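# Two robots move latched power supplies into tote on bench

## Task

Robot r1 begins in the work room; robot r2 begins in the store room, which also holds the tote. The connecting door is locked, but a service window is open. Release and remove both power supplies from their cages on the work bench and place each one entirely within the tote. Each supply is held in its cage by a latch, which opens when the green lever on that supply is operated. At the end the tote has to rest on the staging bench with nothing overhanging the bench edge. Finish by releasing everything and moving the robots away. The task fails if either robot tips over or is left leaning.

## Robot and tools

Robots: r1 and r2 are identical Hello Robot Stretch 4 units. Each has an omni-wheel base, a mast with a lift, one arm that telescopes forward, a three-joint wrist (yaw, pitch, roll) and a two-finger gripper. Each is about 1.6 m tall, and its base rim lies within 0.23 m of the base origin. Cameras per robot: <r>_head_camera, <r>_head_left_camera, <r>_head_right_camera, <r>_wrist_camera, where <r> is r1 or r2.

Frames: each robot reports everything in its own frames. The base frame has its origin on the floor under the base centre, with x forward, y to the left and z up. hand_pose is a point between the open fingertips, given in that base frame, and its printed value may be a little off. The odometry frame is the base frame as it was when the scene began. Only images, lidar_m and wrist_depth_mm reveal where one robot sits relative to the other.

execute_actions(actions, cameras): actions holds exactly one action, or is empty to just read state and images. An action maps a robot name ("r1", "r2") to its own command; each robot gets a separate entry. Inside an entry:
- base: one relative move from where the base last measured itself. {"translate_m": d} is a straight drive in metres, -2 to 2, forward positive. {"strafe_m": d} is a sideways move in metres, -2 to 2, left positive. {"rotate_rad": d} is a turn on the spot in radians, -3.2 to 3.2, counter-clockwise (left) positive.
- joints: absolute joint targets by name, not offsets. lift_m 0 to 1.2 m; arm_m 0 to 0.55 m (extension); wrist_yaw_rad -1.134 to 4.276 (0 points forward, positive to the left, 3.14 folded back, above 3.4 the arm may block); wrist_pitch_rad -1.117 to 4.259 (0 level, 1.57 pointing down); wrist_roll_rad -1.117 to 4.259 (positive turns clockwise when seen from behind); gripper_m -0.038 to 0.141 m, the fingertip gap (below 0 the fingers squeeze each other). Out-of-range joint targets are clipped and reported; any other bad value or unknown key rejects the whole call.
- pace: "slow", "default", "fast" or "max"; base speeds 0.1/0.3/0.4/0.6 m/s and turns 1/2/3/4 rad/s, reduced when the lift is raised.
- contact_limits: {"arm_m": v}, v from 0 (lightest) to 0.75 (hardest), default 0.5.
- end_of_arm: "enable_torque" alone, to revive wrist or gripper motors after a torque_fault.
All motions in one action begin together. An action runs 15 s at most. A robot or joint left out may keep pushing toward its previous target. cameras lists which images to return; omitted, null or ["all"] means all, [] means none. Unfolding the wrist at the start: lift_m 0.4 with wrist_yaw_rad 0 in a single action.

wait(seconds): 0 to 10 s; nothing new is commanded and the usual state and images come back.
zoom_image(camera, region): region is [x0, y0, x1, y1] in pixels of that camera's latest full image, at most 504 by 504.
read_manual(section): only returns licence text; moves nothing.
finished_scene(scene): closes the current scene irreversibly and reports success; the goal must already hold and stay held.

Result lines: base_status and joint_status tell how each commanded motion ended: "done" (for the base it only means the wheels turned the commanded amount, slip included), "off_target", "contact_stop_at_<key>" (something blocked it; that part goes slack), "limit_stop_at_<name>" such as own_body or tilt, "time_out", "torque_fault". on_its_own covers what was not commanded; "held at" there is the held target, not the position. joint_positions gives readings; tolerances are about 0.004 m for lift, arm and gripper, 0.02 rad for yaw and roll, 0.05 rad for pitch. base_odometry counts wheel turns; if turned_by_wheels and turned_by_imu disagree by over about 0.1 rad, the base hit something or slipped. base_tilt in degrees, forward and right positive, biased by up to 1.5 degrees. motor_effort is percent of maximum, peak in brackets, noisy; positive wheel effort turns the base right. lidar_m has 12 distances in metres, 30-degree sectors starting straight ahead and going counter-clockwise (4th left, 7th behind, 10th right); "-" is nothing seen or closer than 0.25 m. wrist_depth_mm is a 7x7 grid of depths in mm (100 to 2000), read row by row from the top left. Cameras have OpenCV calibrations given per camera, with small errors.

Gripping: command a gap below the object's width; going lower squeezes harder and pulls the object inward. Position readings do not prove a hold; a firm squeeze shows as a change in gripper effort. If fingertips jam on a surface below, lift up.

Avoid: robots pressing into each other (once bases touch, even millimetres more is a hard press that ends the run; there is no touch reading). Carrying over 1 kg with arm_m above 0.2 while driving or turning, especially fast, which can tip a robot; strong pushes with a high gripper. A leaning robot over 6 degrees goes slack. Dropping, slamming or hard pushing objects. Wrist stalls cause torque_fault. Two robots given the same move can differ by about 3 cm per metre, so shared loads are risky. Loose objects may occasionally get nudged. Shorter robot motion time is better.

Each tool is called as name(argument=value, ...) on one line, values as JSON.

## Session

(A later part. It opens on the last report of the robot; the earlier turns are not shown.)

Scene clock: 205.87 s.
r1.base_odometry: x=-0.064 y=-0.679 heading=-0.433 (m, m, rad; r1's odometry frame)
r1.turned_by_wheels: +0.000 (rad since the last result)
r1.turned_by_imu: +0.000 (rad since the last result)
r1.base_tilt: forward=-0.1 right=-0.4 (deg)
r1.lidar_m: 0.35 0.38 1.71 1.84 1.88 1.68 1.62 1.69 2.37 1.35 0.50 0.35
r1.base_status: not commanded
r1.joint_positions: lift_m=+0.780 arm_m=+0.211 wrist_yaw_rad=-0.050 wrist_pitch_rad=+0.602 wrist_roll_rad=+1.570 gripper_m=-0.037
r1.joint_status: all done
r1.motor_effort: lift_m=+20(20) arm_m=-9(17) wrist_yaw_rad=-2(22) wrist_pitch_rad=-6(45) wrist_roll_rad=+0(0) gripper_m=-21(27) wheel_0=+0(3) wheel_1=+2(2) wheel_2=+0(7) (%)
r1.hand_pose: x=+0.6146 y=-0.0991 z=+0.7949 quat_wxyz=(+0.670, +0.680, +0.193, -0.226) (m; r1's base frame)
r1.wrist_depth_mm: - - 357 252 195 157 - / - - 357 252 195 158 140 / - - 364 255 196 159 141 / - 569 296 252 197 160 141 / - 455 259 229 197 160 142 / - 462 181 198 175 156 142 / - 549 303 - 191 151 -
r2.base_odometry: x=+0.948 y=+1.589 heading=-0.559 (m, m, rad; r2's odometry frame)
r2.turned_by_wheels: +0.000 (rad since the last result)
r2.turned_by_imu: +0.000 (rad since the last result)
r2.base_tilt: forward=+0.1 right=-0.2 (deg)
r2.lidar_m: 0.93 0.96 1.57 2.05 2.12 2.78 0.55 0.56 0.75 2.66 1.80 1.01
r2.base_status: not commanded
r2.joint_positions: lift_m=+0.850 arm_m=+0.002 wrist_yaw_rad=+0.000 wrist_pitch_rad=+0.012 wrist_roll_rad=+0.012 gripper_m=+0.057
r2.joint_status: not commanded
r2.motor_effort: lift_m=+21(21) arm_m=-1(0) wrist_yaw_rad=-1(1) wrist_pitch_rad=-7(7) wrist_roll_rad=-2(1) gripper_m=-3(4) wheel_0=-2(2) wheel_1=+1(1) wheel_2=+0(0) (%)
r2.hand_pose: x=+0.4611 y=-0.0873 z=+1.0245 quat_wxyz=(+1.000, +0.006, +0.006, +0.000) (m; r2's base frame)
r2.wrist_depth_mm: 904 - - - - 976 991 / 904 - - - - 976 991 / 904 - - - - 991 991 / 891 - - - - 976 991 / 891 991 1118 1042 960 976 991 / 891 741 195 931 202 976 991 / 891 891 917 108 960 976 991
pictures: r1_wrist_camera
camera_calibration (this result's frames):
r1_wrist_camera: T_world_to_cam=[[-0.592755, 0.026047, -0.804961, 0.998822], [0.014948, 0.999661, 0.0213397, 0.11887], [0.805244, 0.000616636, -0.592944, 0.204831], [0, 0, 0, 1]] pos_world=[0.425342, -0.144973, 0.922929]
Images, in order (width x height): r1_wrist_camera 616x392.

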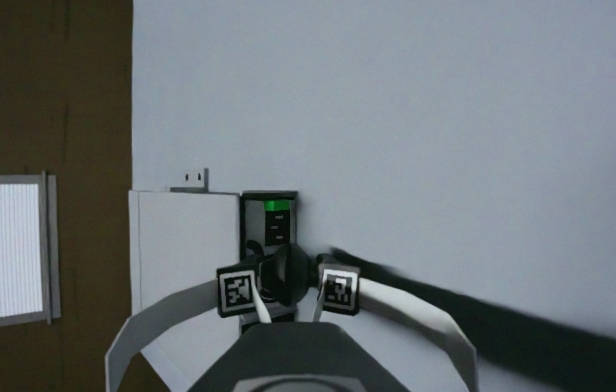

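execute_actions(actions=[{"r1":{"base":{"strafe_m":-0.025},"joints":{"arm_m":0.16,"lift_m":0.79,"gripper_m":0.011}}}], cameras=[])

execute_actions(actions=[{"r1":{"joints":{"wrist_pitch_rad":0.4,"wrist_roll_rad":0,"wrist_yaw_rad":-0.10}}}], cameras=[])

execute_actions(actions=[{"r1":{"joints":{"arm_m":0.185,"lift_m":0.728},"pace":"slow"}}], cameras=["r1_wrist_camera"])

zoom_image(camera="r1_wrist_camera", region=[190, 190, 390, 320])

Scene clock: 207.37 s.
r1.base_odometry: x=-0.075 y=-0.702 heading=-0.433 (m, m, rad; r1's odometry frame)
r1.turned_by_wheels: +0.000 (rad since the last result)
r1.turned_by_imu: +0.000 (rad since the last result)
r1.base_tilt: forward=+0.0 right=-0.4 (deg)
r1.lidar_m: 0.34 0.37 1.72 1.85 1.92 1.69 1.63 1.72 2.35 1.33 0.50 0.39
r1.base_status: done
r1.joint_positions: lift_m=+0.790 arm_m=+0.162 wrist_yaw_rad=-0.050 wrist_pitch_rad=+0.602 wrist_roll_rad=+1.570 gripper_m=+0.011
r1.joint_status: all done
r1.motor_effort: lift_m=+23(23) arm_m=-9(6) wrist_yaw_rad=-2(3) wrist_pitch_rad=-6(6) wrist_roll_rad=+2(0) gripper_m=-6(18) wheel_0=-2(7) wheel_1=+1(10) wheel_2=+0(0) (%)
r1.hand_pose: x=+0.5657 y=-0.0992 z=+0.8047 quat_wxyz=(+0.670, +0.680, +0.193, -0.226) (m; r1's base frame)
r1.wrist_depth_mm: - - 382 268 207 167 - / - 668 382 268 208 168 149 / - 668 384 270 209 169 150 / - - 375 271 210 170 151 / - 500 300 253 211 169 151 / - 512 189 208 191 170 151 / - 591 329 - 204 163 -
r2.base_odometry: x=+0.948 y=+1.589 heading=-0.559 (m, m, rad; r2's odometry frame)
r2.turned_by_wheels: +0.000 (rad since the last result)
r2.turned_by_imu: +0.000 (rad since the last result)
r2.base_tilt: forward=+0.1 right=-0.2 (deg)
r2.lidar_m: 0.93 0.95 1.54 2.03 2.10 2.76 0.54 0.55 0.72 2.65 1.76 1.00
r2.base_status: not commanded
r2.joint_positions: lift_m=+0.850 arm_m=+0.002 wrist_yaw_rad=+0.000 wrist_pitch_rad=+0.012 wrist_roll_rad=+0.012 gripper_m=+0.057
r2.joint_status: not commanded
r2.motor_effort: lift_m=+21(21) arm_m=+0(1) wrist_yaw_rad=-1(1) wrist_pitch_rad=-7(6) wrist_roll_rad=+0(2) gripper_m=-3(2) wheel_0=-2(2) wheel_1=+1(1) wheel_2=+0(0) (%)
r2.hand_pose: x=+0.4611 y=-0.0873 z=+1.0245 quat_wxyz=(+1.000, +0.006, +0.006, +0.000) (m; r2's base frame)
r2.wrist_depth_mm: 904 - - - - 960 991 / 891 - - - - 976 991 / 878 - - - - 976 991 / 891 - - - - 976 991 / 891 991 1118 1025 960 976 991 / 891 741 195 931 202 976 991 / 904 904 931 108 960 976 991
pictures: none
No camera images: the call's "cameras" was empty. Leave "cameras" out to get every camera's image.

Scene clock: 208.87 s.
r1.base_odometry: x=-0.075 y=-0.702 heading=-0.433 (m, m, rad; r1's odometry frame)
r1.turned_by_wheels: +0.000 (rad since the last result)
r1.turned_by_imu: +0.000 (rad since the last result)
r1.base_tilt: forward=-0.1 right=-0.4 (deg)
r1.lidar_m: 0.35 0.37 1.72 1.87 1.90 1.71 1.62 1.70 2.36 1.37 0.49 0.37
r1.base_status: not commanded
r1.joint_positions: lift_m=+0.790 arm_m=+0.162 wrist_yaw_rad=-0.100 wrist_pitch_rad=+0.402 wrist_roll_rad=+0.000 gripper_m=+0.011
r1.joint_status: all done
r1.motor_effort: lift_m=+22(23) arm_m=-9(9) wrist_yaw_rad=-2(7) wrist_pitch_rad=-8(11) wrist_roll_rad=-2(7) gripper_m=-6(5) wheel_0=-2(2) wheel_1=+1(1) wheel_2=+0(0) (%)
r1.hand_pose: x=+0.5879 y=-0.1134 z=+0.8550 quat_wxyz=(+0.979, +0.010, +0.200, -0.049) (m; r1's base frame)
r1.wrist_depth_mm: - - - - - - - / - - - - - - - / - - 699 715 723 750 768 / - 433 397 473 512 521 525 / 373 315 306 324 394 397 397 / 303 298 189 209 294 320 324 / 257 251 270 - 268 266 277
r2.base_odometry: x=+0.948 y=+1.589 heading=-0.559 (m, m, rad; r2's odometry frame)
r2.turned_by_wheels: +0.000 (rad since the last result)
r2.turned_by_imu: +0.000 (rad since the last result)
r2.base_tilt: forward=+0.0 right=-0.2 (deg)
r2.lidar_m: 0.92 0.96 1.58 2.05 2.13 2.77 0.52 0.55 0.75 2.66 1.77 1.02
r2.base_status: not commanded
r2.joint_positions: lift_m=+0.850 arm_m=+0.002 wrist_yaw_rad=+0.000 wrist_pitch_rad=+0.012 wrist_roll_rad=+0.012 gripper_m=+0.057
r2.joint_status: not commanded
r2.motor_effort: lift_m=+21(21) arm_m=-1(1) wrist_yaw_rad=-1(1) wrist_pitch_rad=-6(7) wrist_roll_rad=-4(1) gripper_m=-2(2) wheel_0=-2(2) wheel_1=+1(1) wheel_2=+0(0) (%)
r2.hand_pose: x=+0.4611 y=-0.0873 z=+1.0245 quat_wxyz=(+1.000, +0.006, +0.006, +0.000) (m; r2's base frame)
r2.wrist_depth_mm: 891 - - - - 976 976 / 904 - - - - 976 991 / 891 - - - - 976 991 / 891 - - - - 976 991 / 891 1008 1118 1025 960 976 991 / 891 741 195 931 202 976 991 / 904 904 931 108 960 976 991
pictures: none
No camera images: the call's "cameras" was empty. Leave "cameras" out to get every camera's image.

Scene clock: 210.27 s.
r1.base_odometry: x=-0.075 y=-0.702 heading=-0.433 (m, m, rad; r1's odometry frame)
r1.turned_by_wheels: +0.000 (rad since the last result)
r1.turned_by_imu: +0.000 (rad since the last result)
r1.base_tilt: forward=+0.0 right=-0.4 (deg)
r1.lidar_m: 0.35 0.37 1.72 1.87 1.93 1.69 1.63 1.72 2.36 1.37 0.48 0.37
r1.base_status: not commanded
r1.joint_positions: lift_m=+0.728 arm_m=+0.183 wrist_yaw_rad=-0.100 wrist_pitch_rad=+0.402 wrist_roll_rad=+0.000 gripper_m=+0.011
r1.joint_status: all done
r1.motor_effort: lift_m=+18(20) arm_m=+9(9) wrist_yaw_rad=-2(3) wrist_pitch_rad=-8(7) wrist_roll_rad=-1(1) gripper_m=-4(5) wheel_0=-2(2) wheel_1=+0(0) wheel_2=+0(0) (%)
r1.hand_pose: x=+0.6097 y=-0.1135 z=+0.7935 quat_wxyz=(+0.979, +0.010, +0.200, -0.049) (m; r1's base frame)
r1.wrist_depth_mm: - - - - - - - / - - - - - - - / - 397 368 484 530 554 574 / 340 273 263 347 375 382 387 / 259 272 252 253 287 291 293 / 220 224 189 209 216 234 235 / 189 185 198 - 196 196 200
r2.base_odometry: x=+0.948 y=+1.589 heading=-0.559 (m, m, rad; r2's odometry frame)
r2.turned_by_wheels: +0.000 (rad since the last result)
r2.turned_by_imu: +0.000 (rad since the last result)
r2.base_tilt: forward=+0.2 right=-0.2 (deg)
r2.lidar_m: 0.93 0.95 1.58 2.04 2.12 2.78 0.52 0.55 0.76 2.66 1.75 0.99
r2.base_status: not commanded
r2.joint_positions: lift_m=+0.850 arm_m=+0.002 wrist_yaw_rad=+0.000 wrist_pitch_rad=+0.012 wrist_roll_rad=+0.012 gripper_m=+0.057
r2.joint_status: not commanded
r2.motor_effort: lift_m=+21(21) arm_m=+0(0) wrist_yaw_rad=-1(1) wrist_pitch_rad=-7(7) wrist_roll_rad=-1(4) gripper_m=-2(3) wheel_0=-2(2) wheel_1=+1(1) wheel_2=+0(0) (%)
r2.hand_pose: x=+0.4611 y=-0.0873 z=+1.0245 quat_wxyz=(+1.000, +0.006, +0.006, +0.000) (m; r2's base frame)
r2.wrist_depth_mm: 891 - - - - 976 991 / 891 - - - - 976 991 / 904 - - - - 960 991 / 904 - - - - 976 991 / 891 991 1118 1042 946 976 991 / 891 741 195 931 202 976 991 / 904 917 931 108 960 976 991
pictures: r1_wrist_camera
camera_calibration (this result's frames):
r1_wrist_camera: T_world_to_cam=[[-0.129444, -0.991473, 0.0150455, -0.0534776], [-0.426733, 0.0420039, -0.903402, 1.02765], [0.895066, -0.12336, -0.428531, 0.00871751], [0, 0, 0, 1]] pos_world=[0.423807, -0.0951116, 0.932923]
Images, in order (width x height): r1_wrist_camera 616x392.

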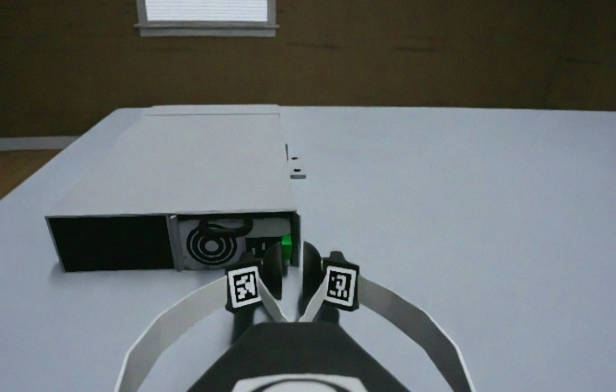

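Region (190, 190, 390, 320) of r1_wrist_camera's 616x392 image, scaled by 2.520; it fills the top 328 rows of this view, and the rest is white.

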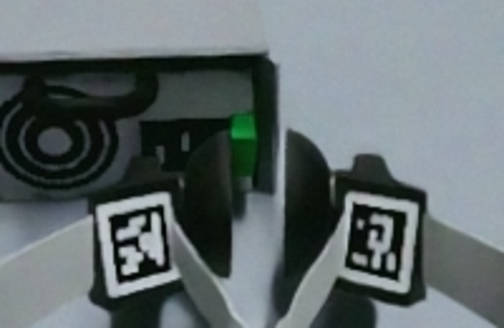

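execute_actions(actions=[{"r1":{"base":{"strafe_m":0.004},"pace":"slow"}}], cameras=[])

execute_actions(actions=[{"r1":{"joints":{"arm_m":0.201},"pace":"slow"}}], cameras=["r1_wrist_camera"])

zoom_image(camera="r1_wrist_camera", region=[190, 190, 390, 320])

Scene clock: 211.07 s.
r1.base_odometry: x=-0.073 y=-0.699 heading=-0.433 (m, m, rad; r1's odometry frame)
r1.turned_by_wheels: +0.000 (rad since the last result)
r1.turned_by_imu: +0.000 (rad since the last result)
r1.base_tilt: forward=+0.0 right=-0.4 (deg)
r1.lidar_m: 0.35 0.37 1.73 1.85 1.91 1.71 1.63 1.70 2.38 1.35 0.49 0.36
r1.base_status: done
r1.joint_positions: lift_m=+0.728 arm_m=+0.183 wrist_yaw_rad=-0.100 wrist_pitch_rad=+0.402 wrist_roll_rad=+0.000 gripper_m=+0.011
r1.joint_status: not commanded
r1.motor_effort: lift_m=+18(18) arm_m=+9(9) wrist_yaw_rad=-3(2) wrist_pitch_rad=-7(8) wrist_roll_rad=-2(3) gripper_m=-4(3) wheel_0=-1(8) wheel_1=+0(4) wheel_2=+0(0) (%)
r1.hand_pose: x=+0.6097 y=-0.1135 z=+0.7935 quat_wxyz=(+0.979, +0.010, +0.200, -0.049) (m; r1's base frame)
r1.wrist_depth_mm: - - - - - - - / - - - - - - - / - 399 370 484 535 554 574 / 342 276 263 330 373 379 389 / 259 273 250 253 289 293 293 / 221 224 189 208 216 234 236 / 189 185 198 - 196 195 199
r2.base_odometry: x=+0.948 y=+1.589 heading=-0.559 (m, m, rad; r2's odometry frame)
r2.turned_by_wheels: +0.000 (rad since the last result)
r2.turned_by_imu: +0.000 (rad since the last result)
r2.base_tilt: forward=+0.1 right=-0.2 (deg)
r2.lidar_m: 0.92 0.96 1.59 2.03 2.11 2.76 0.52 0.56 0.76 2.67 1.77 0.99
r2.base_status: not commanded
r2.joint_positions: lift_m=+0.850 arm_m=+0.002 wrist_yaw_rad=+0.000 wrist_pitch_rad=+0.012 wrist_roll_rad=+0.012 gripper_m=+0.057
r2.joint_status: not commanded
r2.motor_effort: lift_m=+21(21) arm_m=+0(0) wrist_yaw_rad=-1(1) wrist_pitch_rad=-6(7) wrist_roll_rad=-1(0) gripper_m=-3(2) wheel_0=-2(3) wheel_1=+1(1) wheel_2=+0(0) (%)
r2.hand_pose: x=+0.4611 y=-0.0873 z=+1.0245 quat_wxyz=(+1.000, +0.006, +0.006, +0.000) (m; r2's base frame)
r2.wrist_depth_mm: 904 - - - - 976 991 / 891 - - - - 976 991 / 891 - - - - 976 991 / 904 - - - - 976 991 / 891 991 1118 1042 960 991 991 / 891 732 195 931 202 960 991 / 904 904 917 108 960 976 976
pictures: none
No camera images: the call's "cameras" was empty. Leave "cameras" out to get every camera's image.

Scene clock: 212.13 s.
r1.base_odometry: x=-0.073 y=-0.699 heading=-0.433 (m, m, rad; r1's odometry frame)
r1.turned_by_wheels: +0.000 (rad since the last result)
r1.turned_by_imu: +0.000 (rad since the last result)
r1.base_tilt: forward=+0.0 right=-0.4 (deg)
r1.lidar_m: 0.34 0.36 1.74 1.85 1.90 1.71 1.62 1.71 2.36 1.37 0.51 0.36
r1.base_status: not commanded
r1.joint_positions: lift_m=+0.728 arm_m=+0.199 wrist_yaw_rad=-0.100 wrist_pitch_rad=+0.402 wrist_roll_rad=+0.000 gripper_m=+0.011
r1.joint_status: all done
r1.motor_effort: lift_m=+18(18) arm_m=+9(8) wrist_yaw_rad=-2(2) wrist_pitch_rad=-7(8) wrist_roll_rad=-2(1) gripper_m=-4(5) wheel_0=-1(1) wheel_1=+0(0) wheel_2=+0(0) (%)
r1.hand_pose: x=+0.6257 y=-0.1135 z=+0.7935 quat_wxyz=(+0.979, +0.010, +0.200, -0.049) (m; r1's base frame)
r1.wrist_depth_mm: - - - - - - - / - - - - - - - / - 399 368 484 535 554 569 / 347 258 260 330 373 382 387 / 248 264 233 234 287 290 293 / 221 224 189 208 216 235 235 / 188 184 197 - 196 196 198
r2.base_odometry: x=+0.948 y=+1.589 heading=-0.559 (m, m, rad; r2's odometry frame)
r2.turned_by_wheels: +0.000 (rad since the last result)
r2.turned_by_imu: +0.000 (rad since the last result)
r2.base_tilt: forward=+0.1 right=-0.2 (deg)
r2.lidar_m: 0.93 0.98 1.56 2.04 2.11 2.78 0.53 0.54 0.76 2.66 1.79 1.00
r2.base_status: not commanded
r2.joint_positions: lift_m=+0.850 arm_m=+0.002 wrist_yaw_rad=+0.000 wrist_pitch_rad=+0.012 wrist_roll_rad=+0.012 gripper_m=+0.057
r2.joint_status: not commanded
r2.motor_effort: lift_m=+21(21) arm_m=-1(1) wrist_yaw_rad=-1(1) wrist_pitch_rad=-6(6) wrist_roll_rad=-1(2) gripper_m=-3(3) wheel_0=-2(2) wheel_1=+1(1) wheel_2=+0(0) (%)
r2.hand_pose: x=+0.4611 y=-0.0873 z=+1.0245 quat_wxyz=(+1.000, +0.006, +0.006, +0.000) (m; r2's base frame)
r2.wrist_depth_mm: 891 - - - - 960 991 / 904 - - - - 976 976 / 891 - - - - 976 991 / 904 - - - - 976 976 / 891 991 1118 1025 960 976 991 / 891 741 195 931 202 976 991 / 891 904 917 108 946 960 991
pictures: r1_wrist_camera
camera_calibration (this result's frames):
r1_wrist_camera: T_world_to_cam=[[-0.129446, -0.991472, 0.0150454, -0.0514058], [-0.426732, 0.0420051, -0.903402, 1.03448], [0.895066, -0.123362, -0.428531, -0.00560182], [0, 0, 0, 1]] pos_world=[0.439805, -0.0951118, 0.932923]
Images, in order (width x height): r1_wrist_camera 616x392.

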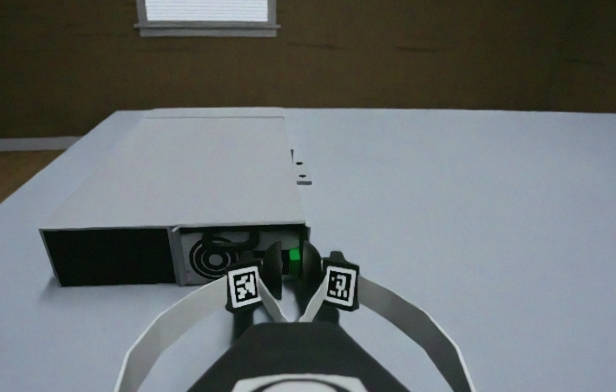

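Region (190, 190, 390, 320) of r1_wrist_camera's 616x392 image, scaled by 2.520; it fills the top 328 rows of this view, and the rest is white.

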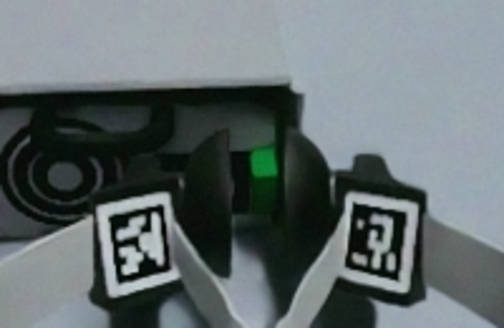

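Now push left with the right pad only.

execute_actions(actions=[{"r1":{"base":{"strafe_m":0.014},"pace":"slow"}}], cameras=["r1_wrist_camera"])

zoom_image(camera="r1_wrist_camera", region=[190, 190, 390, 320])

Scene clock: 213.17 s.
r1.base_odometry: x=-0.067 y=-0.686 heading=-0.434 (m, m, rad; r1's odometry frame)
r1.turned_by_wheels: -0.001 (rad since the last result)
r1.turned_by_imu: -0.001 (rad since the last result)
r1.base_tilt: forward=+0.0 right=-0.3 (deg)
r1.lidar_m: 0.35 0.37 1.72 1.83 1.89 1.71 1.63 1.71 2.35 1.38 0.50 0.37
r1.base_status: done
r1.joint_positions: lift_m=+0.728 arm_m=+0.199 wrist_yaw_rad=-0.105 wrist_pitch_rad=+0.402 wrist_roll_rad=+0.000 gripper_m=+0.011
r1.joint_status: not commanded
r1.motor_effort: lift_m=+18(18) arm_m=+9(9) wrist_yaw_rad=+12(13) wrist_pitch_rad=-7(8) wrist_roll_rad=-1(2) gripper_m=-9(8) wheel_0=-8(10) wheel_1=-2(1) wheel_2=-1(1) (%)
r1.hand_pose: x=+0.6252 y=-0.1149 z=+0.7936 quat_wxyz=(+0.979, +0.011, +0.199, -0.052) (m; r1's base frame)
r1.wrist_depth_mm: - - - - - - - / - - - - - - - / - 427 370 480 535 554 574 / 347 258 262 300 375 382 389 / 250 270 235 236 289 293 294 / 221 224 189 210 187 235 236 / 188 185 198 - 202 196 199
r2.base_odometry: x=+0.948 y=+1.589 heading=-0.559 (m, m, rad; r2's odometry frame)
r2.turned_by_wheels: +0.000 (rad since the last result)
r2.turned_by_imu: +0.000 (rad since the last result)
r2.base_tilt: forward=+0.1 right=-0.2 (deg)
r2.lidar_m: 0.93 0.96 1.56 2.05 2.11 2.80 0.50 0.55 0.71 2.66 1.79 0.98
r2.base_status: not commanded
r2.joint_positions: lift_m=+0.850 arm_m=+0.002 wrist_yaw_rad=+0.000 wrist_pitch_rad=+0.012 wrist_roll_rad=+0.012 gripper_m=+0.057
r2.joint_status: not commanded
r2.motor_effort: lift_m=+21(21) arm_m=+0(0) wrist_yaw_rad=-1(1) wrist_pitch_rad=-7(6) wrist_roll_rad=+1(2) gripper_m=-3(2) wheel_0=-2(2) wheel_1=+1(1) wheel_2=+0(0) (%)
r2.hand_pose: x=+0.4611 y=-0.0873 z=+1.0245 quat_wxyz=(+1.000, +0.006, +0.006, +0.000) (m; r2's base frame)
r2.wrist_depth_mm: 891 - - - - 976 976 / 904 - - - - 976 991 / 891 - - - - 976 991 / 891 - - - - 976 976 / 891 991 1118 1042 946 976 991 / 891 741 195 946 202 976 991 / 891 917 931 108 960 976 991
pictures: r1_wrist_camera
camera_calibration (this result's frames):
r1_wrist_camera: T_world_to_cam=[[-0.134922, -0.990742, 0.0150313, -0.04935], [-0.426092, 0.0443172, -0.903594, 1.03446], [0.894562, -0.128319, -0.428127, -0.00588529], [0, 0, 0, 1]] pos_world=[0.439384, -0.095493, 0.932958]
Images, in order (width x height): r1_wrist_camera 616x392.

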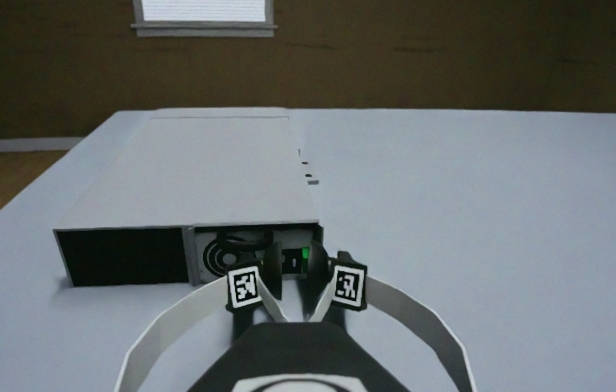

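Region (190, 190, 390, 320) of r1_wrist_camera's 616x392 image, scaled by 2.520; it fills the top 328 rows of this view, and the rest is white.

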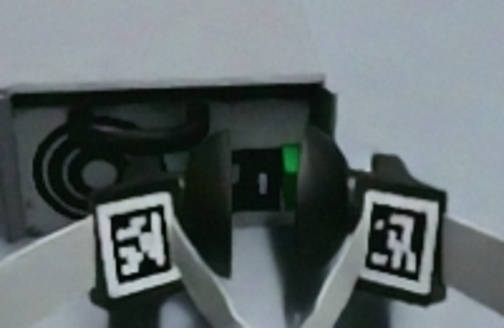

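execute_actions(actions=[{"r1":{"joints":{"gripper_m":-0.012,"arm_m":0.206,"lift_m":0.726},"pace":"slow"}}], cameras=[])

execute_actions(actions=[{"r1":{"joints":{"gripper_m":-0.038,"arm_m":0.212,"lift_m":0.723},"pace":"slow"}}], cameras=["r1_wrist_camera"])

zoom_image(camera="r1_wrist_camera", region=[190, 190, 390, 320])

Scene clock: 214.57 s.
r1.base_odometry: x=-0.067 y=-0.686 heading=-0.434 (m, m, rad; r1's odometry frame)
r1.turned_by_wheels: +0.000 (rad since the last result)
r1.turned_by_imu: +0.000 (rad since the last result)
r1.base_tilt: forward=+0.0 right=-0.3 (deg)
r1.lidar_m: 0.34 0.35 1.72 1.85 1.88 1.69 1.62 1.71 2.36 1.36 0.52 0.35
r1.base_status: not commanded
r1.joint_positions: lift_m=+0.726 arm_m=+0.205 wrist_yaw_rad=-0.109 wrist_pitch_rad=+0.401 wrist_roll_rad=+0.000 gripper_m=-0.012
r1.joint_status: all done
r1.on_its_own: wrist_yaw_rad is at rest, and its effort (+23) is outside its rest range (-13 to +13)
r1.motor_effort: lift_m=+18(18) arm_m=+8(11) wrist_yaw_rad=+23(31) wrist_pitch_rad=-5(6) wrist_roll_rad=+0(3) gripper_m=-14(16) wheel_0=-8(8) wheel_1=-2(2) wheel_2=-4(4) (%)
r1.hand_pose: x=+0.6300 y=-0.1157 z=+0.7917 quat_wxyz=(+0.978, +0.011, +0.199, -0.053) (m; r1's base frame)
r1.wrist_depth_mm: - - - - - - - / - - - - - - - / - 392 364 484 535 544 574 / 343 253 258 297 370 377 384 / 245 259 229 224 285 289 291 / 218 222 184 191 183 232 233 / 186 182 195 - 200 193 197
r2.base_odometry: x=+0.948 y=+1.589 heading=-0.559 (m, m, rad; r2's odometry frame)
r2.turned_by_wheels: +0.000 (rad since the last result)
r2.turned_by_imu: +0.000 (rad since the last result)
r2.base_tilt: forward=+0.1 right=-0.2 (deg)
r2.lidar_m: 0.94 0.98 1.59 2.05 2.07 2.79 0.53 0.53 0.75 2.66 1.74 1.01
r2.base_status: not commanded
r2.joint_positions: lift_m=+0.850 arm_m=+0.002 wrist_yaw_rad=+0.000 wrist_pitch_rad=+0.012 wrist_roll_rad=+0.012 gripper_m=+0.057
r2.joint_status: not commanded
r2.motor_effort: lift_m=+21(21) arm_m=-1(0) wrist_yaw_rad=-1(1) wrist_pitch_rad=-7(7) wrist_roll_rad=+0(0) gripper_m=-3(3) wheel_0=-2(2) wheel_1=+1(1) wheel_2=+0(1) (%)
r2.hand_pose: x=+0.4611 y=-0.0873 z=+1.0245 quat_wxyz=(+1.000, +0.006, +0.006, +0.000) (m; r2's base frame)
r2.wrist_depth_mm: 891 - - - - 976 991 / 904 - - - - 976 991 / 904 - - - - 976 976 / 904 - - - - 976 991 / 891 976 1118 1025 960 960 991 / 904 741 195 931 202 976 991 / 904 904 931 108 960 976 991
pictures: none
No camera images: the call's "cameras" was empty. Leave "cameras" out to get every camera's image.

Scene clock: 215.70 s.
r1.base_odometry: x=-0.067 y=-0.686 heading=-0.434 (m, m, rad; r1's odometry frame)
r1.turned_by_wheels: +0.000 (rad since the last result)
r1.turned_by_imu: +0.000 (rad since the last result)
r1.base_tilt: forward=-0.1 right=-0.4 (deg)
r1.lidar_m: 0.35 0.36 1.73 1.83 1.89 1.68 1.61 1.68 2.38 1.36 0.50 0.37
r1.base_status: not commanded
r1.joint_positions: lift_m=+0.723 arm_m=+0.210 wrist_yaw_rad=-0.109 wrist_pitch_rad=+0.402 wrist_roll_rad=+0.000 gripper_m=-0.037
r1.joint_status: all done
r1.on_its_own: wrist_yaw_rad is at rest, and its effort (+25) is outside its rest range (-13 to +13)
r1.motor_effort: lift_m=+18(18) arm_m=+9(11) wrist_yaw_rad=+25(32) wrist_pitch_rad=-4(4) wrist_roll_rad=-1(5) gripper_m=-22(22) wheel_0=-7(7) wheel_1=-2(3) wheel_2=-5(5) (%)
r1.hand_pose: x=+0.6358 y=-0.1157 z=+0.7887 quat_wxyz=(+0.978, +0.011, +0.199, -0.053) (m; r1's base frame)
r1.wrist_depth_mm: - - - - - - - / - - - - - - - / - 384 353 466 521 539 559 / 338 248 252 290 364 373 379 / 240 254 222 224 282 283 285 / 215 216 182 204 181 228 229 / 182 178 192 - 196 190 194
r2.base_odometry: x=+0.948 y=+1.589 heading=-0.559 (m, m, rad; r2's odometry frame)
r2.turned_by_wheels: +0.000 (rad since the last result)
r2.turned_by_imu: +0.000 (rad since the last result)
r2.base_tilt: forward=+0.2 right=-0.2 (deg)
r2.lidar_m: 0.92 0.98 1.57 2.04 2.11 2.78 0.51 0.54 0.74 2.66 1.78 1.01
r2.base_status: not commanded
r2.joint_positions: lift_m=+0.850 arm_m=+0.002 wrist_yaw_rad=+0.000 wrist_pitch_rad=+0.012 wrist_roll_rad=+0.012 gripper_m=+0.057
r2.joint_status: not commanded
r2.motor_effort: lift_m=+21(21) arm_m=+0(0) wrist_yaw_rad=-1(1) wrist_pitch_rad=-6(6) wrist_roll_rad=-3(2) gripper_m=-2(2) wheel_0=-2(2) wheel_1=+1(1) wheel_2=+0(0) (%)
r2.hand_pose: x=+0.4611 y=-0.0873 z=+1.0245 quat_wxyz=(+1.000, +0.006, +0.006, +0.000) (m; r2's base frame)
r2.wrist_depth_mm: 891 - - - - 976 976 / 891 - - - - 976 991 / 904 - - - - 976 991 / 891 - - - - 976 991 / 904 991 1118 1042 960 991 991 / 891 741 194 931 202 976 991 / 904 904 931 108 960 976 991
pictures: r1_wrist_camera
camera_calibration (this result's frames):
r1_wrist_camera: T_world_to_cam=[[-0.138173, -0.990294, 0.0150186, -0.0465419], [-0.425581, 0.0456737, -0.903767, 1.0346], [0.894309, -0.131268, -0.427761, -0.0180789], [0, 0, 0, 1]] pos_world=[0.450044, -0.0957174, 0.928004]
Images, in order (width x height): r1_wrist_camera 616x392.

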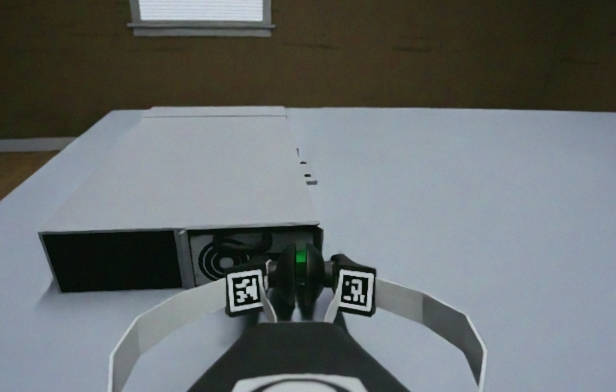

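Region (190, 190, 390, 320) of r1_wrist_camera's 616x392 image, scaled by 2.520; it fills the top 328 rows of this view, and the rest is white.

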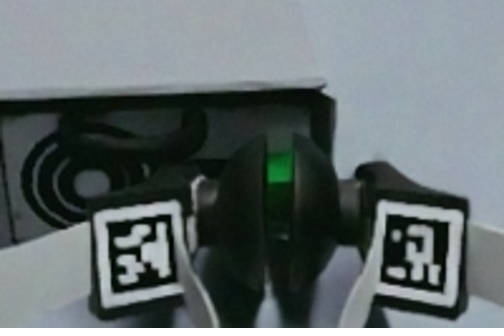

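execute_actions(actions=[{"r1":{"base":{"strafe_m":0.006},"joints":{"arm_m":0.207,"lift_m":0.722},"pace":"slow"}}], cameras=["r1_wrist_camera"])

zoom_image(camera="r1_wrist_camera", region=[190, 190, 390, 320])

Scene clock: 216.60 s.
r1.base_odometry: x=-0.065 y=-0.681 heading=-0.435 (m, m, rad; r1's odometry frame)
r1.turned_by_wheels: -0.002 (rad since the last result)
r1.turned_by_imu: -0.002 (rad since the last result)
r1.base_tilt: forward=-0.1 right=-0.3 (deg)
r1.lidar_m: 0.33 0.36 1.70 1.83 1.88 1.71 1.63 1.71 2.35 1.41 0.49 0.36
r1.base_status: done
r1.joint_positions: lift_m=+0.722 arm_m=+0.209 wrist_yaw_rad=-0.109 wrist_pitch_rad=+0.399 wrist_roll_rad=+0.000 gripper_m=-0.037
r1.joint_status: all done
r1.on_its_own: wrist_yaw_rad is at rest, and its effort (+23) is outside its rest range (-13 to +13)
r1.motor_effort: lift_m=+19(19) arm_m=-14(11) wrist_yaw_rad=+23(25) wrist_pitch_rad=+3(5) wrist_roll_rad=-2(1) gripper_m=-26(26) wheel_0=-14(12) wheel_1=-3(1) wheel_2=-3(4) (%)
r1.hand_pose: x=+0.6352 y=-0.1157 z=+0.7884 quat_wxyz=(+0.979, +0.011, +0.198, -0.053) (m; r1's base frame)
r1.wrist_depth_mm: - - - - - - - / - - - - - - - / - 389 359 473 525 549 574 / 342 247 252 289 366 375 382 / 241 254 224 226 281 283 286 / 214 217 181 202 180 229 230 / 182 178 191 - 196 190 193
r2.base_odometry: x=+0.948 y=+1.589 heading=-0.559 (m, m, rad; r2's odometry frame)
r2.turned_by_wheels: +0.000 (rad since the last result)
r2.turned_by_imu: +0.000 (rad since the last result)
r2.base_tilt: forward=+0.2 right=-0.2 (deg)
r2.lidar_m: 0.94 0.97 1.57 2.03 2.10 2.81 0.52 0.55 0.72 2.65 1.76 1.01
r2.base_status: not commanded
r2.joint_positions: lift_m=+0.850 arm_m=+0.002 wrist_yaw_rad=+0.000 wrist_pitch_rad=+0.012 wrist_roll_rad=+0.012 gripper_m=+0.057
r2.joint_status: not commanded
r2.motor_effort: lift_m=+21(21) arm_m=+0(0) wrist_yaw_rad=-1(1) wrist_pitch_rad=-6(7) wrist_roll_rad=-4(2) gripper_m=-3(3) wheel_0=-2(2) wheel_1=+1(1) wheel_2=+0(0) (%)
r2.hand_pose: x=+0.4611 y=-0.0873 z=+1.0245 quat_wxyz=(+1.000, +0.006, +0.006, +0.000) (m; r2's base frame)
r2.wrist_depth_mm: 891 - - - - 960 991 / 891 - - - - 976 991 / 904 - - - - 976 991 / 891 - - - - 976 991 / 891 991 1118 1042 960 976 991 / 904 741 195 946 202 976 976 / 904 904 917 108 960 976 991
pictures: r1_wrist_camera
camera_calibration (this result's frames):
r1_wrist_camera: T_world_to_cam=[[-0.138079, -0.990309, 0.0149305, -0.0466217], [-0.422964, 0.0453295, -0.905012, 1.0333], [0.895564, -0.131278, -0.425124, -0.020496], [0, 0, 0, 1]] pos_world=[0.448966, -0.0956995, 0.92713]
Images, in order (width x height): r1_wrist_camera 616x392.

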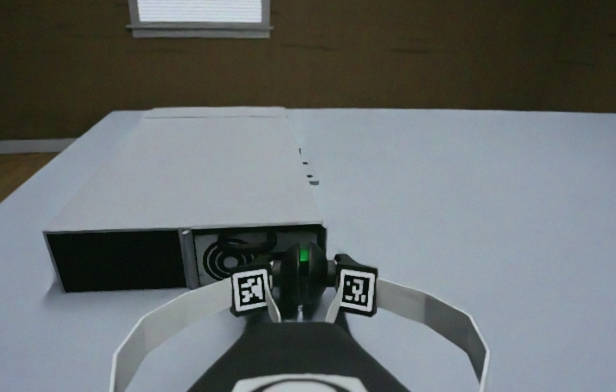

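Region (190, 190, 390, 320) of r1_wrist_camera's 616x392 image, scaled by 2.520; it fills the top 328 rows of this view, and the rest is white.

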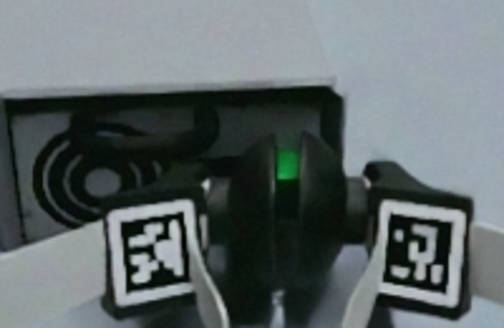

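execute_actions(actions=[{"r1":{"base":{"strafe_m":0.008},"joints":{"arm_m":0.209},"pace":"slow"}}], cameras=["r1_wrist_camera"])

zoom_image(camera="r1_wrist_camera", region=[190, 190, 390, 320])

Scene clock: 217.50 s.
r1.base_odometry: x=-0.061 y=-0.674 heading=-0.438 (m, m, rad; r1's odometry frame)
r1.turned_by_wheels: -0.002 (rad since the last result)
r1.turned_by_imu: -0.002 (rad since the last result)
r1.base_tilt: forward=+0.0 right=-0.3 (deg)
r1.lidar_m: 0.34 0.37 1.71 1.84 1.87 1.71 1.62 1.70 2.36 1.40 0.48 0.38
r1.base_status: done
r1.joint_positions: lift_m=+0.722 arm_m=+0.209 wrist_yaw_rad=-0.110 wrist_pitch_rad=+0.398 wrist_roll_rad=+0.000 gripper_m=-0.037
r1.joint_status: all done
r1.on_its_own: wrist_yaw_rad is at rest, and its effort (+29) is outside its rest range (-13 to +13)
r1.motor_effort: lift_m=+19(20) arm_m=-3(15) wrist_yaw_rad=+29(30) wrist_pitch_rad=+6(6) wrist_roll_rad=-1(1) gripper_m=-28(27) wheel_0=-20(20) wheel_1=-6(6) wheel_2=-2(2) (%)
r1.hand_pose: x=+0.6351 y=-0.1162 z=+0.7886 quat_wxyz=(+0.979, +0.011, +0.197, -0.054) (m; r1's base frame)
r1.wrist_depth_mm: - - - - - - - / - - - - - - - / - 421 359 473 525 549 569 / 340 249 252 274 368 377 382 / 243 254 224 227 282 286 287 / 215 217 179 204 182 229 229 / 182 178 191 - 197 191 195
r2.base_odometry: x=+0.948 y=+1.589 heading=-0.559 (m, m, rad; r2's odometry frame)
r2.turned_by_wheels: +0.000 (rad since the last result)
r2.turned_by_imu: +0.000 (rad since the last result)
r2.base_tilt: forward=+0.1 right=-0.2 (deg)
r2.lidar_m: 0.92 0.96 1.57 2.04 2.10 2.80 0.54 0.57 0.74 2.68 1.77 0.99
r2.base_status: not commanded
r2.joint_positions: lift_m=+0.850 arm_m=+0.002 wrist_yaw_rad=+0.000 wrist_pitch_rad=+0.012 wrist_roll_rad=+0.012 gripper_m=+0.057
r2.joint_status: not commanded
r2.motor_effort: lift_m=+21(21) arm_m=+0(0) wrist_yaw_rad=-1(1) wrist_pitch_rad=-7(6) wrist_roll_rad=-1(2) gripper_m=-3(3) wheel_0=-2(2) wheel_1=+1(1) wheel_2=+0(1) (%)
r2.hand_pose: x=+0.4611 y=-0.0873 z=+1.0245 quat_wxyz=(+1.000, +0.006, +0.006, +0.000) (m; r2's base frame)
r2.wrist_depth_mm: 904 - - - - 976 991 / 891 - - - - 960 991 / 891 - - - - 960 991 / 891 - - - - 976 976 / 891 991 1118 1025 960 976 991 / 891 741 195 946 202 976 991 / 904 917 931 108 960 976 991
pictures: r1_wrist_camera
camera_calibration (this result's frames):
r1_wrist_camera: T_world_to_cam=[[-0.140026, -0.990036, 0.0148991, -0.0458516], [-0.421954, 0.0460532, -0.905447, 1.03325], [0.895738, -0.133073, -0.424199, -0.0214255], [0, 0, 0, 1]] pos_world=[0.448754, -0.0958302, 0.927145]
Images, in order (width x height): r1_wrist_camera 616x392.

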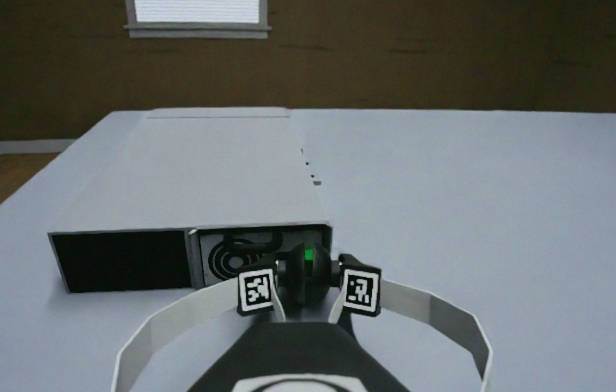

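Region (190, 190, 390, 320) of r1_wrist_camera's 616x392 image, scaled by 2.520; it fills the top 328 rows of this view, and the rest is white.

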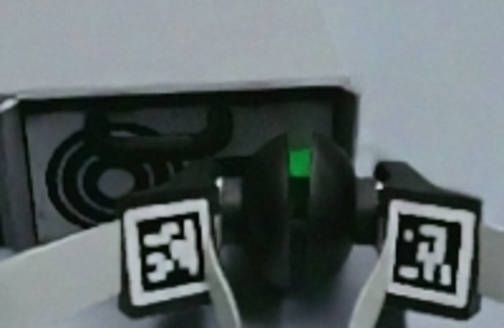

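execute_actions(actions=[{"r1":{"base":{"strafe_m":0.008},"joints":{"arm_m":0.2115},"pace":"slow"}}], cameras=["r1_wrist_camera"])

zoom_image(camera="r1_wrist_camera", region=[190, 190, 390, 320])

Scene clock: 218.40 s.
r1.base_odometry: x=-0.058 y=-0.667 heading=-0.439 (m, m, rad; r1's odometry frame)
r1.turned_by_wheels: -0.002 (rad since the last result)
r1.turned_by_imu: -0.002 (rad since the last result)
r1.base_tilt: forward=-0.1 right=-0.3 (deg)
r1.lidar_m: 0.33 0.38 1.68 1.83 1.87 1.71 1.63 1.71 2.35 1.43 0.51 0.36
r1.base_status: done
r1.joint_positions: lift_m=+0.722 arm_m=+0.211 wrist_yaw_rad=-0.110 wrist_pitch_rad=+0.398 wrist_roll_rad=+0.000 gripper_m=-0.037
r1.joint_status: all done
r1.on_its_own: wrist_yaw_rad is at rest, and its effort (+27) is outside its rest range (-13 to +13)
r1.motor_effort: lift_m=+20(20) arm_m=+5(6) wrist_yaw_rad=+27(29) wrist_pitch_rad=+5(6) wrist_roll_rad=+0(3) gripper_m=-26(26) wheel_0=-15(21) wheel_1=-4(5) wheel_2=-3(3) (%)
r1.hand_pose: x=+0.6362 y=-0.1161 z=+0.7884 quat_wxyz=(+0.979, +0.011, +0.198, -0.054) (m; r1's base frame)
r1.wrist_depth_mm: - - - - - - - / - - - - - - - / - 421 355 442 530 544 574 / 338 247 254 271 366 370 382 / 251 252 224 225 279 285 289 / 213 217 179 205 184 229 229 / 182 178 191 - 196 190 194
r2.base_odometry: x=+0.948 y=+1.589 heading=-0.559 (m, m, rad; r2's odometry frame)
r2.turned_by_wheels: +0.000 (rad since the last result)
r2.turned_by_imu: +0.000 (rad since the last result)
r2.base_tilt: forward=+0.1 right=-0.2 (deg)
r2.lidar_m: 0.94 0.96 1.60 2.04 2.10 2.80 0.53 0.55 0.74 2.67 1.79 1.01
r2.base_status: not commanded
r2.joint_positions: lift_m=+0.850 arm_m=+0.002 wrist_yaw_rad=+0.000 wrist_pitch_rad=+0.012 wrist_roll_rad=+0.012 gripper_m=+0.057
r2.joint_status: not commanded
r2.motor_effort: lift_m=+21(20) arm_m=-1(0) wrist_yaw_rad=-1(1) wrist_pitch_rad=-6(6) wrist_roll_rad=-2(3) gripper_m=-3(3) wheel_0=-2(2) wheel_1=+1(1) wheel_2=+0(0) (%)
r2.hand_pose: x=+0.4611 y=-0.0873 z=+1.0245 quat_wxyz=(+1.000, +0.006, +0.006, +0.000) (m; r2's base frame)
r2.wrist_depth_mm: 891 - - - - 960 991 / 904 - - - - 976 976 / 891 - - - - 960 1008 / 904 - - - - 976 991 / 891 991 1118 1025 946 976 991 / 891 741 195 931 203 976 991 / 891 917 917 108 960 976 991
pictures: r1_wrist_camera
camera_calibration (this result's frames):
r1_wrist_camera: T_world_to_cam=[[-0.139763, -0.990073, 0.0149204, -0.0458039], [-0.4226, 0.0460155, -0.905147, 1.03373], [0.895475, -0.132811, -0.424836, -0.0218219], [0, 0, 0, 1]] pos_world=[0.449993, -0.0958148, 0.927089]
Images, in order (width x height): r1_wrist_camera 616x392.

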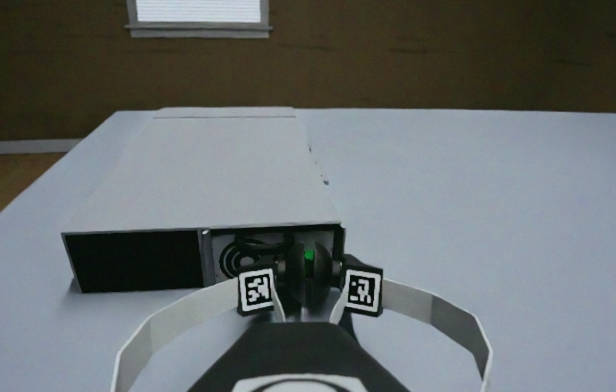

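Region (190, 190, 390, 320) of r1_wrist_camera's 616x392 image, scaled by 2.520; it fills the top 328 rows of this view, and the rest is white.

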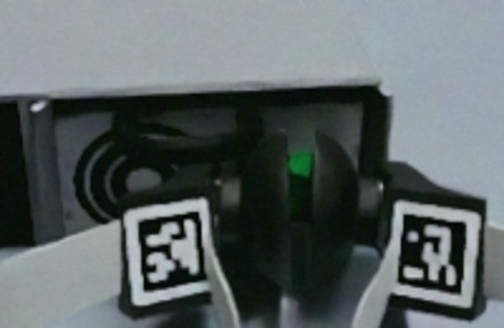

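execute_actions(actions=[{"r1":{"base":{"strafe_m":-0.012},"joints":{"arm_m":0.207},"pace":"slow"}}], cameras=["r1_wrist_camera"])

zoom_image(camera="r1_wrist_camera", region=[190, 190, 390, 320])

Scene clock: 219.53 s.
r1.base_odometry: x=-0.063 y=-0.678 heading=-0.440 (m, m, rad; r1's odometry frame)
r1.turned_by_wheels: -0.001 (rad since the last result)
r1.turned_by_imu: -0.001 (rad since the last result)
r1.base_tilt: forward=+0.0 right=-0.4 (deg)
r1.lidar_m: 0.34 0.37 1.73 1.84 1.88 1.72 1.62 1.72 2.34 2.45 0.51 0.37
r1.base_status: done
r1.joint_positions: lift_m=+0.722 arm_m=+0.209 wrist_yaw_rad=-0.107 wrist_pitch_rad=+0.399 wrist_roll_rad=+0.000 gripper_m=-0.037
r1.joint_status: all done
r1.on_its_own: wrist_yaw_rad is at rest, and its effort (+20) is outside its rest range (-13 to +13)
r1.motor_effort: lift_m=+20(19) arm_m=-11(12) wrist_yaw_rad=+20(28) wrist_pitch_rad=+2(3) wrist_roll_rad=-1(1) gripper_m=-23(26) wheel_0=-5(15) wheel_1=-3(8) wheel_2=-2(2) (%)
r1.hand_pose: x=+0.6348 y=-0.1153 z=+0.7882 quat_wxyz=(+0.979, +0.011, +0.198, -0.052) (m; r1's base frame)
r1.wrist_depth_mm: - - - - - - - / - - - - - - - / - 418 357 473 530 539 574 / 338 247 252 273 366 377 377 / 243 255 224 213 281 285 286 / 215 216 182 202 181 229 229 / 183 178 192 - 196 190 193
r2.base_odometry: x=+0.948 y=+1.589 heading=-0.559 (m, m, rad; r2's odometry frame)
r2.turned_by_wheels: +0.000 (rad since the last result)
r2.turned_by_imu: +0.000 (rad since the last result)
r2.base_tilt: forward=+0.1 right=-0.3 (deg)
r2.lidar_m: 0.93 0.94 1.58 2.05 2.11 2.78 0.54 0.53 0.73 2.67 1.78 1.02
r2.base_status: not commanded
r2.joint_positions: lift_m=+0.850 arm_m=+0.002 wrist_yaw_rad=+0.000 wrist_pitch_rad=+0.012 wrist_roll_rad=+0.012 gripper_m=+0.057
r2.joint_status: not commanded
r2.motor_effort: lift_m=+21(21) arm_m=-1(0) wrist_yaw_rad=-1(1) wrist_pitch_rad=-7(7) wrist_roll_rad=-3(2) gripper_m=-3(2) wheel_0=-2(2) wheel_1=+1(1) wheel_2=+0(0) (%)
r2.hand_pose: x=+0.4611 y=-0.0873 z=+1.0245 quat_wxyz=(+1.000, +0.006, +0.006, +0.000) (m; r2's base frame)
r2.wrist_depth_mm: 891 - - - - 976 991 / 904 - - - - 960 991 / 891 - - - - 976 991 / 904 - - - - 960 976 / 891 991 1118 1042 960 960 976 / 891 741 195 946 202 976 991 / 904 904 931 108 960 976 991
pictures: r1_wrist_camera
camera_calibration (this result's frames):
r1_wrist_camera: T_world_to_cam=[[-0.136431, -0.990537, 0.0149426, -0.0473339], [-0.423386, 0.0446651, -0.904848, 1.03302], [0.895617, -0.129776, -0.425473, -0.0197334], [0, 0, 0, 1]] pos_world=[0.448581, -0.0955867, 0.927034]
Images, in order (width x height): r1_wrist_camera 616x392.

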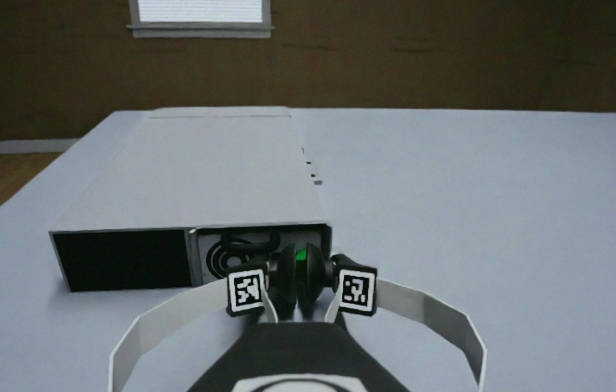

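Region (190, 190, 390, 320) of r1_wrist_camera's 616x392 image, scaled by 2.520; it fills the top 328 rows of this view, and the rest is white.

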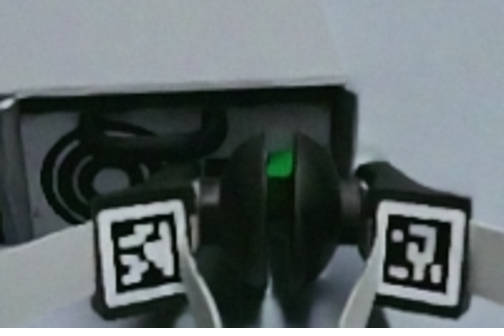

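execute_actions(actions=[{"r1":{"joints":{"arm_m":0.204},"pace":"slow"}}], cameras=["r1_wrist_camera"])

zoom_image(camera="r1_wrist_camera", region=[190, 190, 390, 320])

Scene clock: 220.33 s.
r1.base_odometry: x=-0.063 y=-0.678 heading=-0.440 (m, m, rad; r1's odometry frame)
r1.turned_by_wheels: +0.000 (rad since the last result)
r1.turned_by_imu: +0.000 (rad since the last result)
r1.base_tilt: forward=-0.1 right=-0.4 (deg)
r1.lidar_m: 0.35 0.35 1.70 1.84 1.89 1.71 1.62 1.71 2.34 2.46 0.49 0.36
r1.base_status: not commanded
r1.joint_positions: lift_m=+0.722 arm_m=+0.207 wrist_yaw_rad=-0.103 wrist_pitch_rad=+0.398 wrist_roll_rad=+0.000 gripper_m=-0.037
r1.joint_status: all done
r1.motor_effort: lift_m=+19(19) arm_m=-15(15) wrist_yaw_rad=+9(18) wrist_pitch_rad=+6(7) wrist_roll_rad=-2(2) gripper_m=-27(26) wheel_0=-8(8) wheel_1=-3(3) wheel_2=+0(2) (%)
r1.hand_pose: x=+0.6331 y=-0.1144 z=+0.7886 quat_wxyz=(+0.979, +0.010, +0.197, -0.051) (m; r1's base frame)
r1.wrist_depth_mm: - - - - - - - / - - - - - - - / - 421 359 473 535 554 569 / 342 249 253 276 370 377 382 / 242 255 227 216 281 283 287 / 215 218 181 202 181 229 229 / 183 179 193 - 196 190 193
r2.base_odometry: x=+0.948 y=+1.589 heading=-0.559 (m, m, rad; r2's odometry frame)
r2.turned_by_wheels: +0.000 (rad since the last result)
r2.turned_by_imu: +0.000 (rad since the last result)
r2.base_tilt: forward=+0.2 right=-0.1 (deg)
r2.lidar_m: 0.92 0.97 1.55 2.05 2.12 2.77 0.52 0.55 0.77 2.67 1.79 0.99
r2.base_status: not commanded
r2.joint_positions: lift_m=+0.850 arm_m=+0.002 wrist_yaw_rad=+0.000 wrist_pitch_rad=+0.012 wrist_roll_rad=+0.012 gripper_m=+0.057
r2.joint_status: not commanded
r2.motor_effort: lift_m=+21(21) arm_m=+0(1) wrist_yaw_rad=-1(1) wrist_pitch_rad=-6(6) wrist_roll_rad=-3(3) gripper_m=-3(3) wheel_0=-2(2) wheel_1=+1(1) wheel_2=+0(0) (%)
r2.hand_pose: x=+0.4611 y=-0.0873 z=+1.0245 quat_wxyz=(+1.000, +0.006, +0.006, +0.000) (m; r2's base frame)
r2.wrist_depth_mm: 891 - - - - 960 991 / 891 - - - - 976 991 / 891 - - - - 960 991 / 891 - - - - 976 991 / 904 991 1118 1025 960 976 976 / 904 741 195 946 202 976 991 / 891 917 917 108 960 976 991
pictures: r1_wrist_camera
camera_calibration (this result's frames):
r1_wrist_camera: T_world_to_cam=[[-0.132978, -0.991007, 0.0148989, -0.0489057], [-0.422241, 0.0430454, -0.905461, 1.03218], [0.896677, -0.126697, -0.424168, -0.0192917], [0, 0, 0, 1]] pos_world=[0.446625, -0.0953408, 0.927147]
Images, in order (width x height): r1_wrist_camera 616x392.

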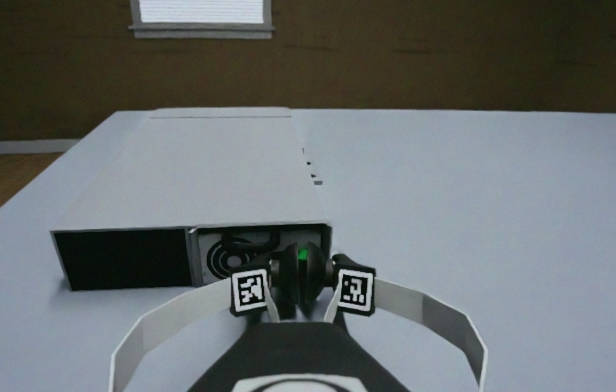

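Region (190, 190, 390, 320) of r1_wrist_camera's 616x392 image, scaled by 2.520; it fills the top 328 rows of this view, and the rest is white.

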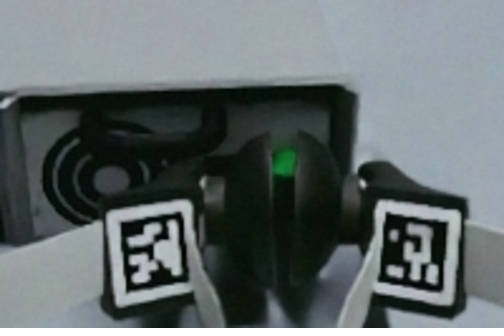

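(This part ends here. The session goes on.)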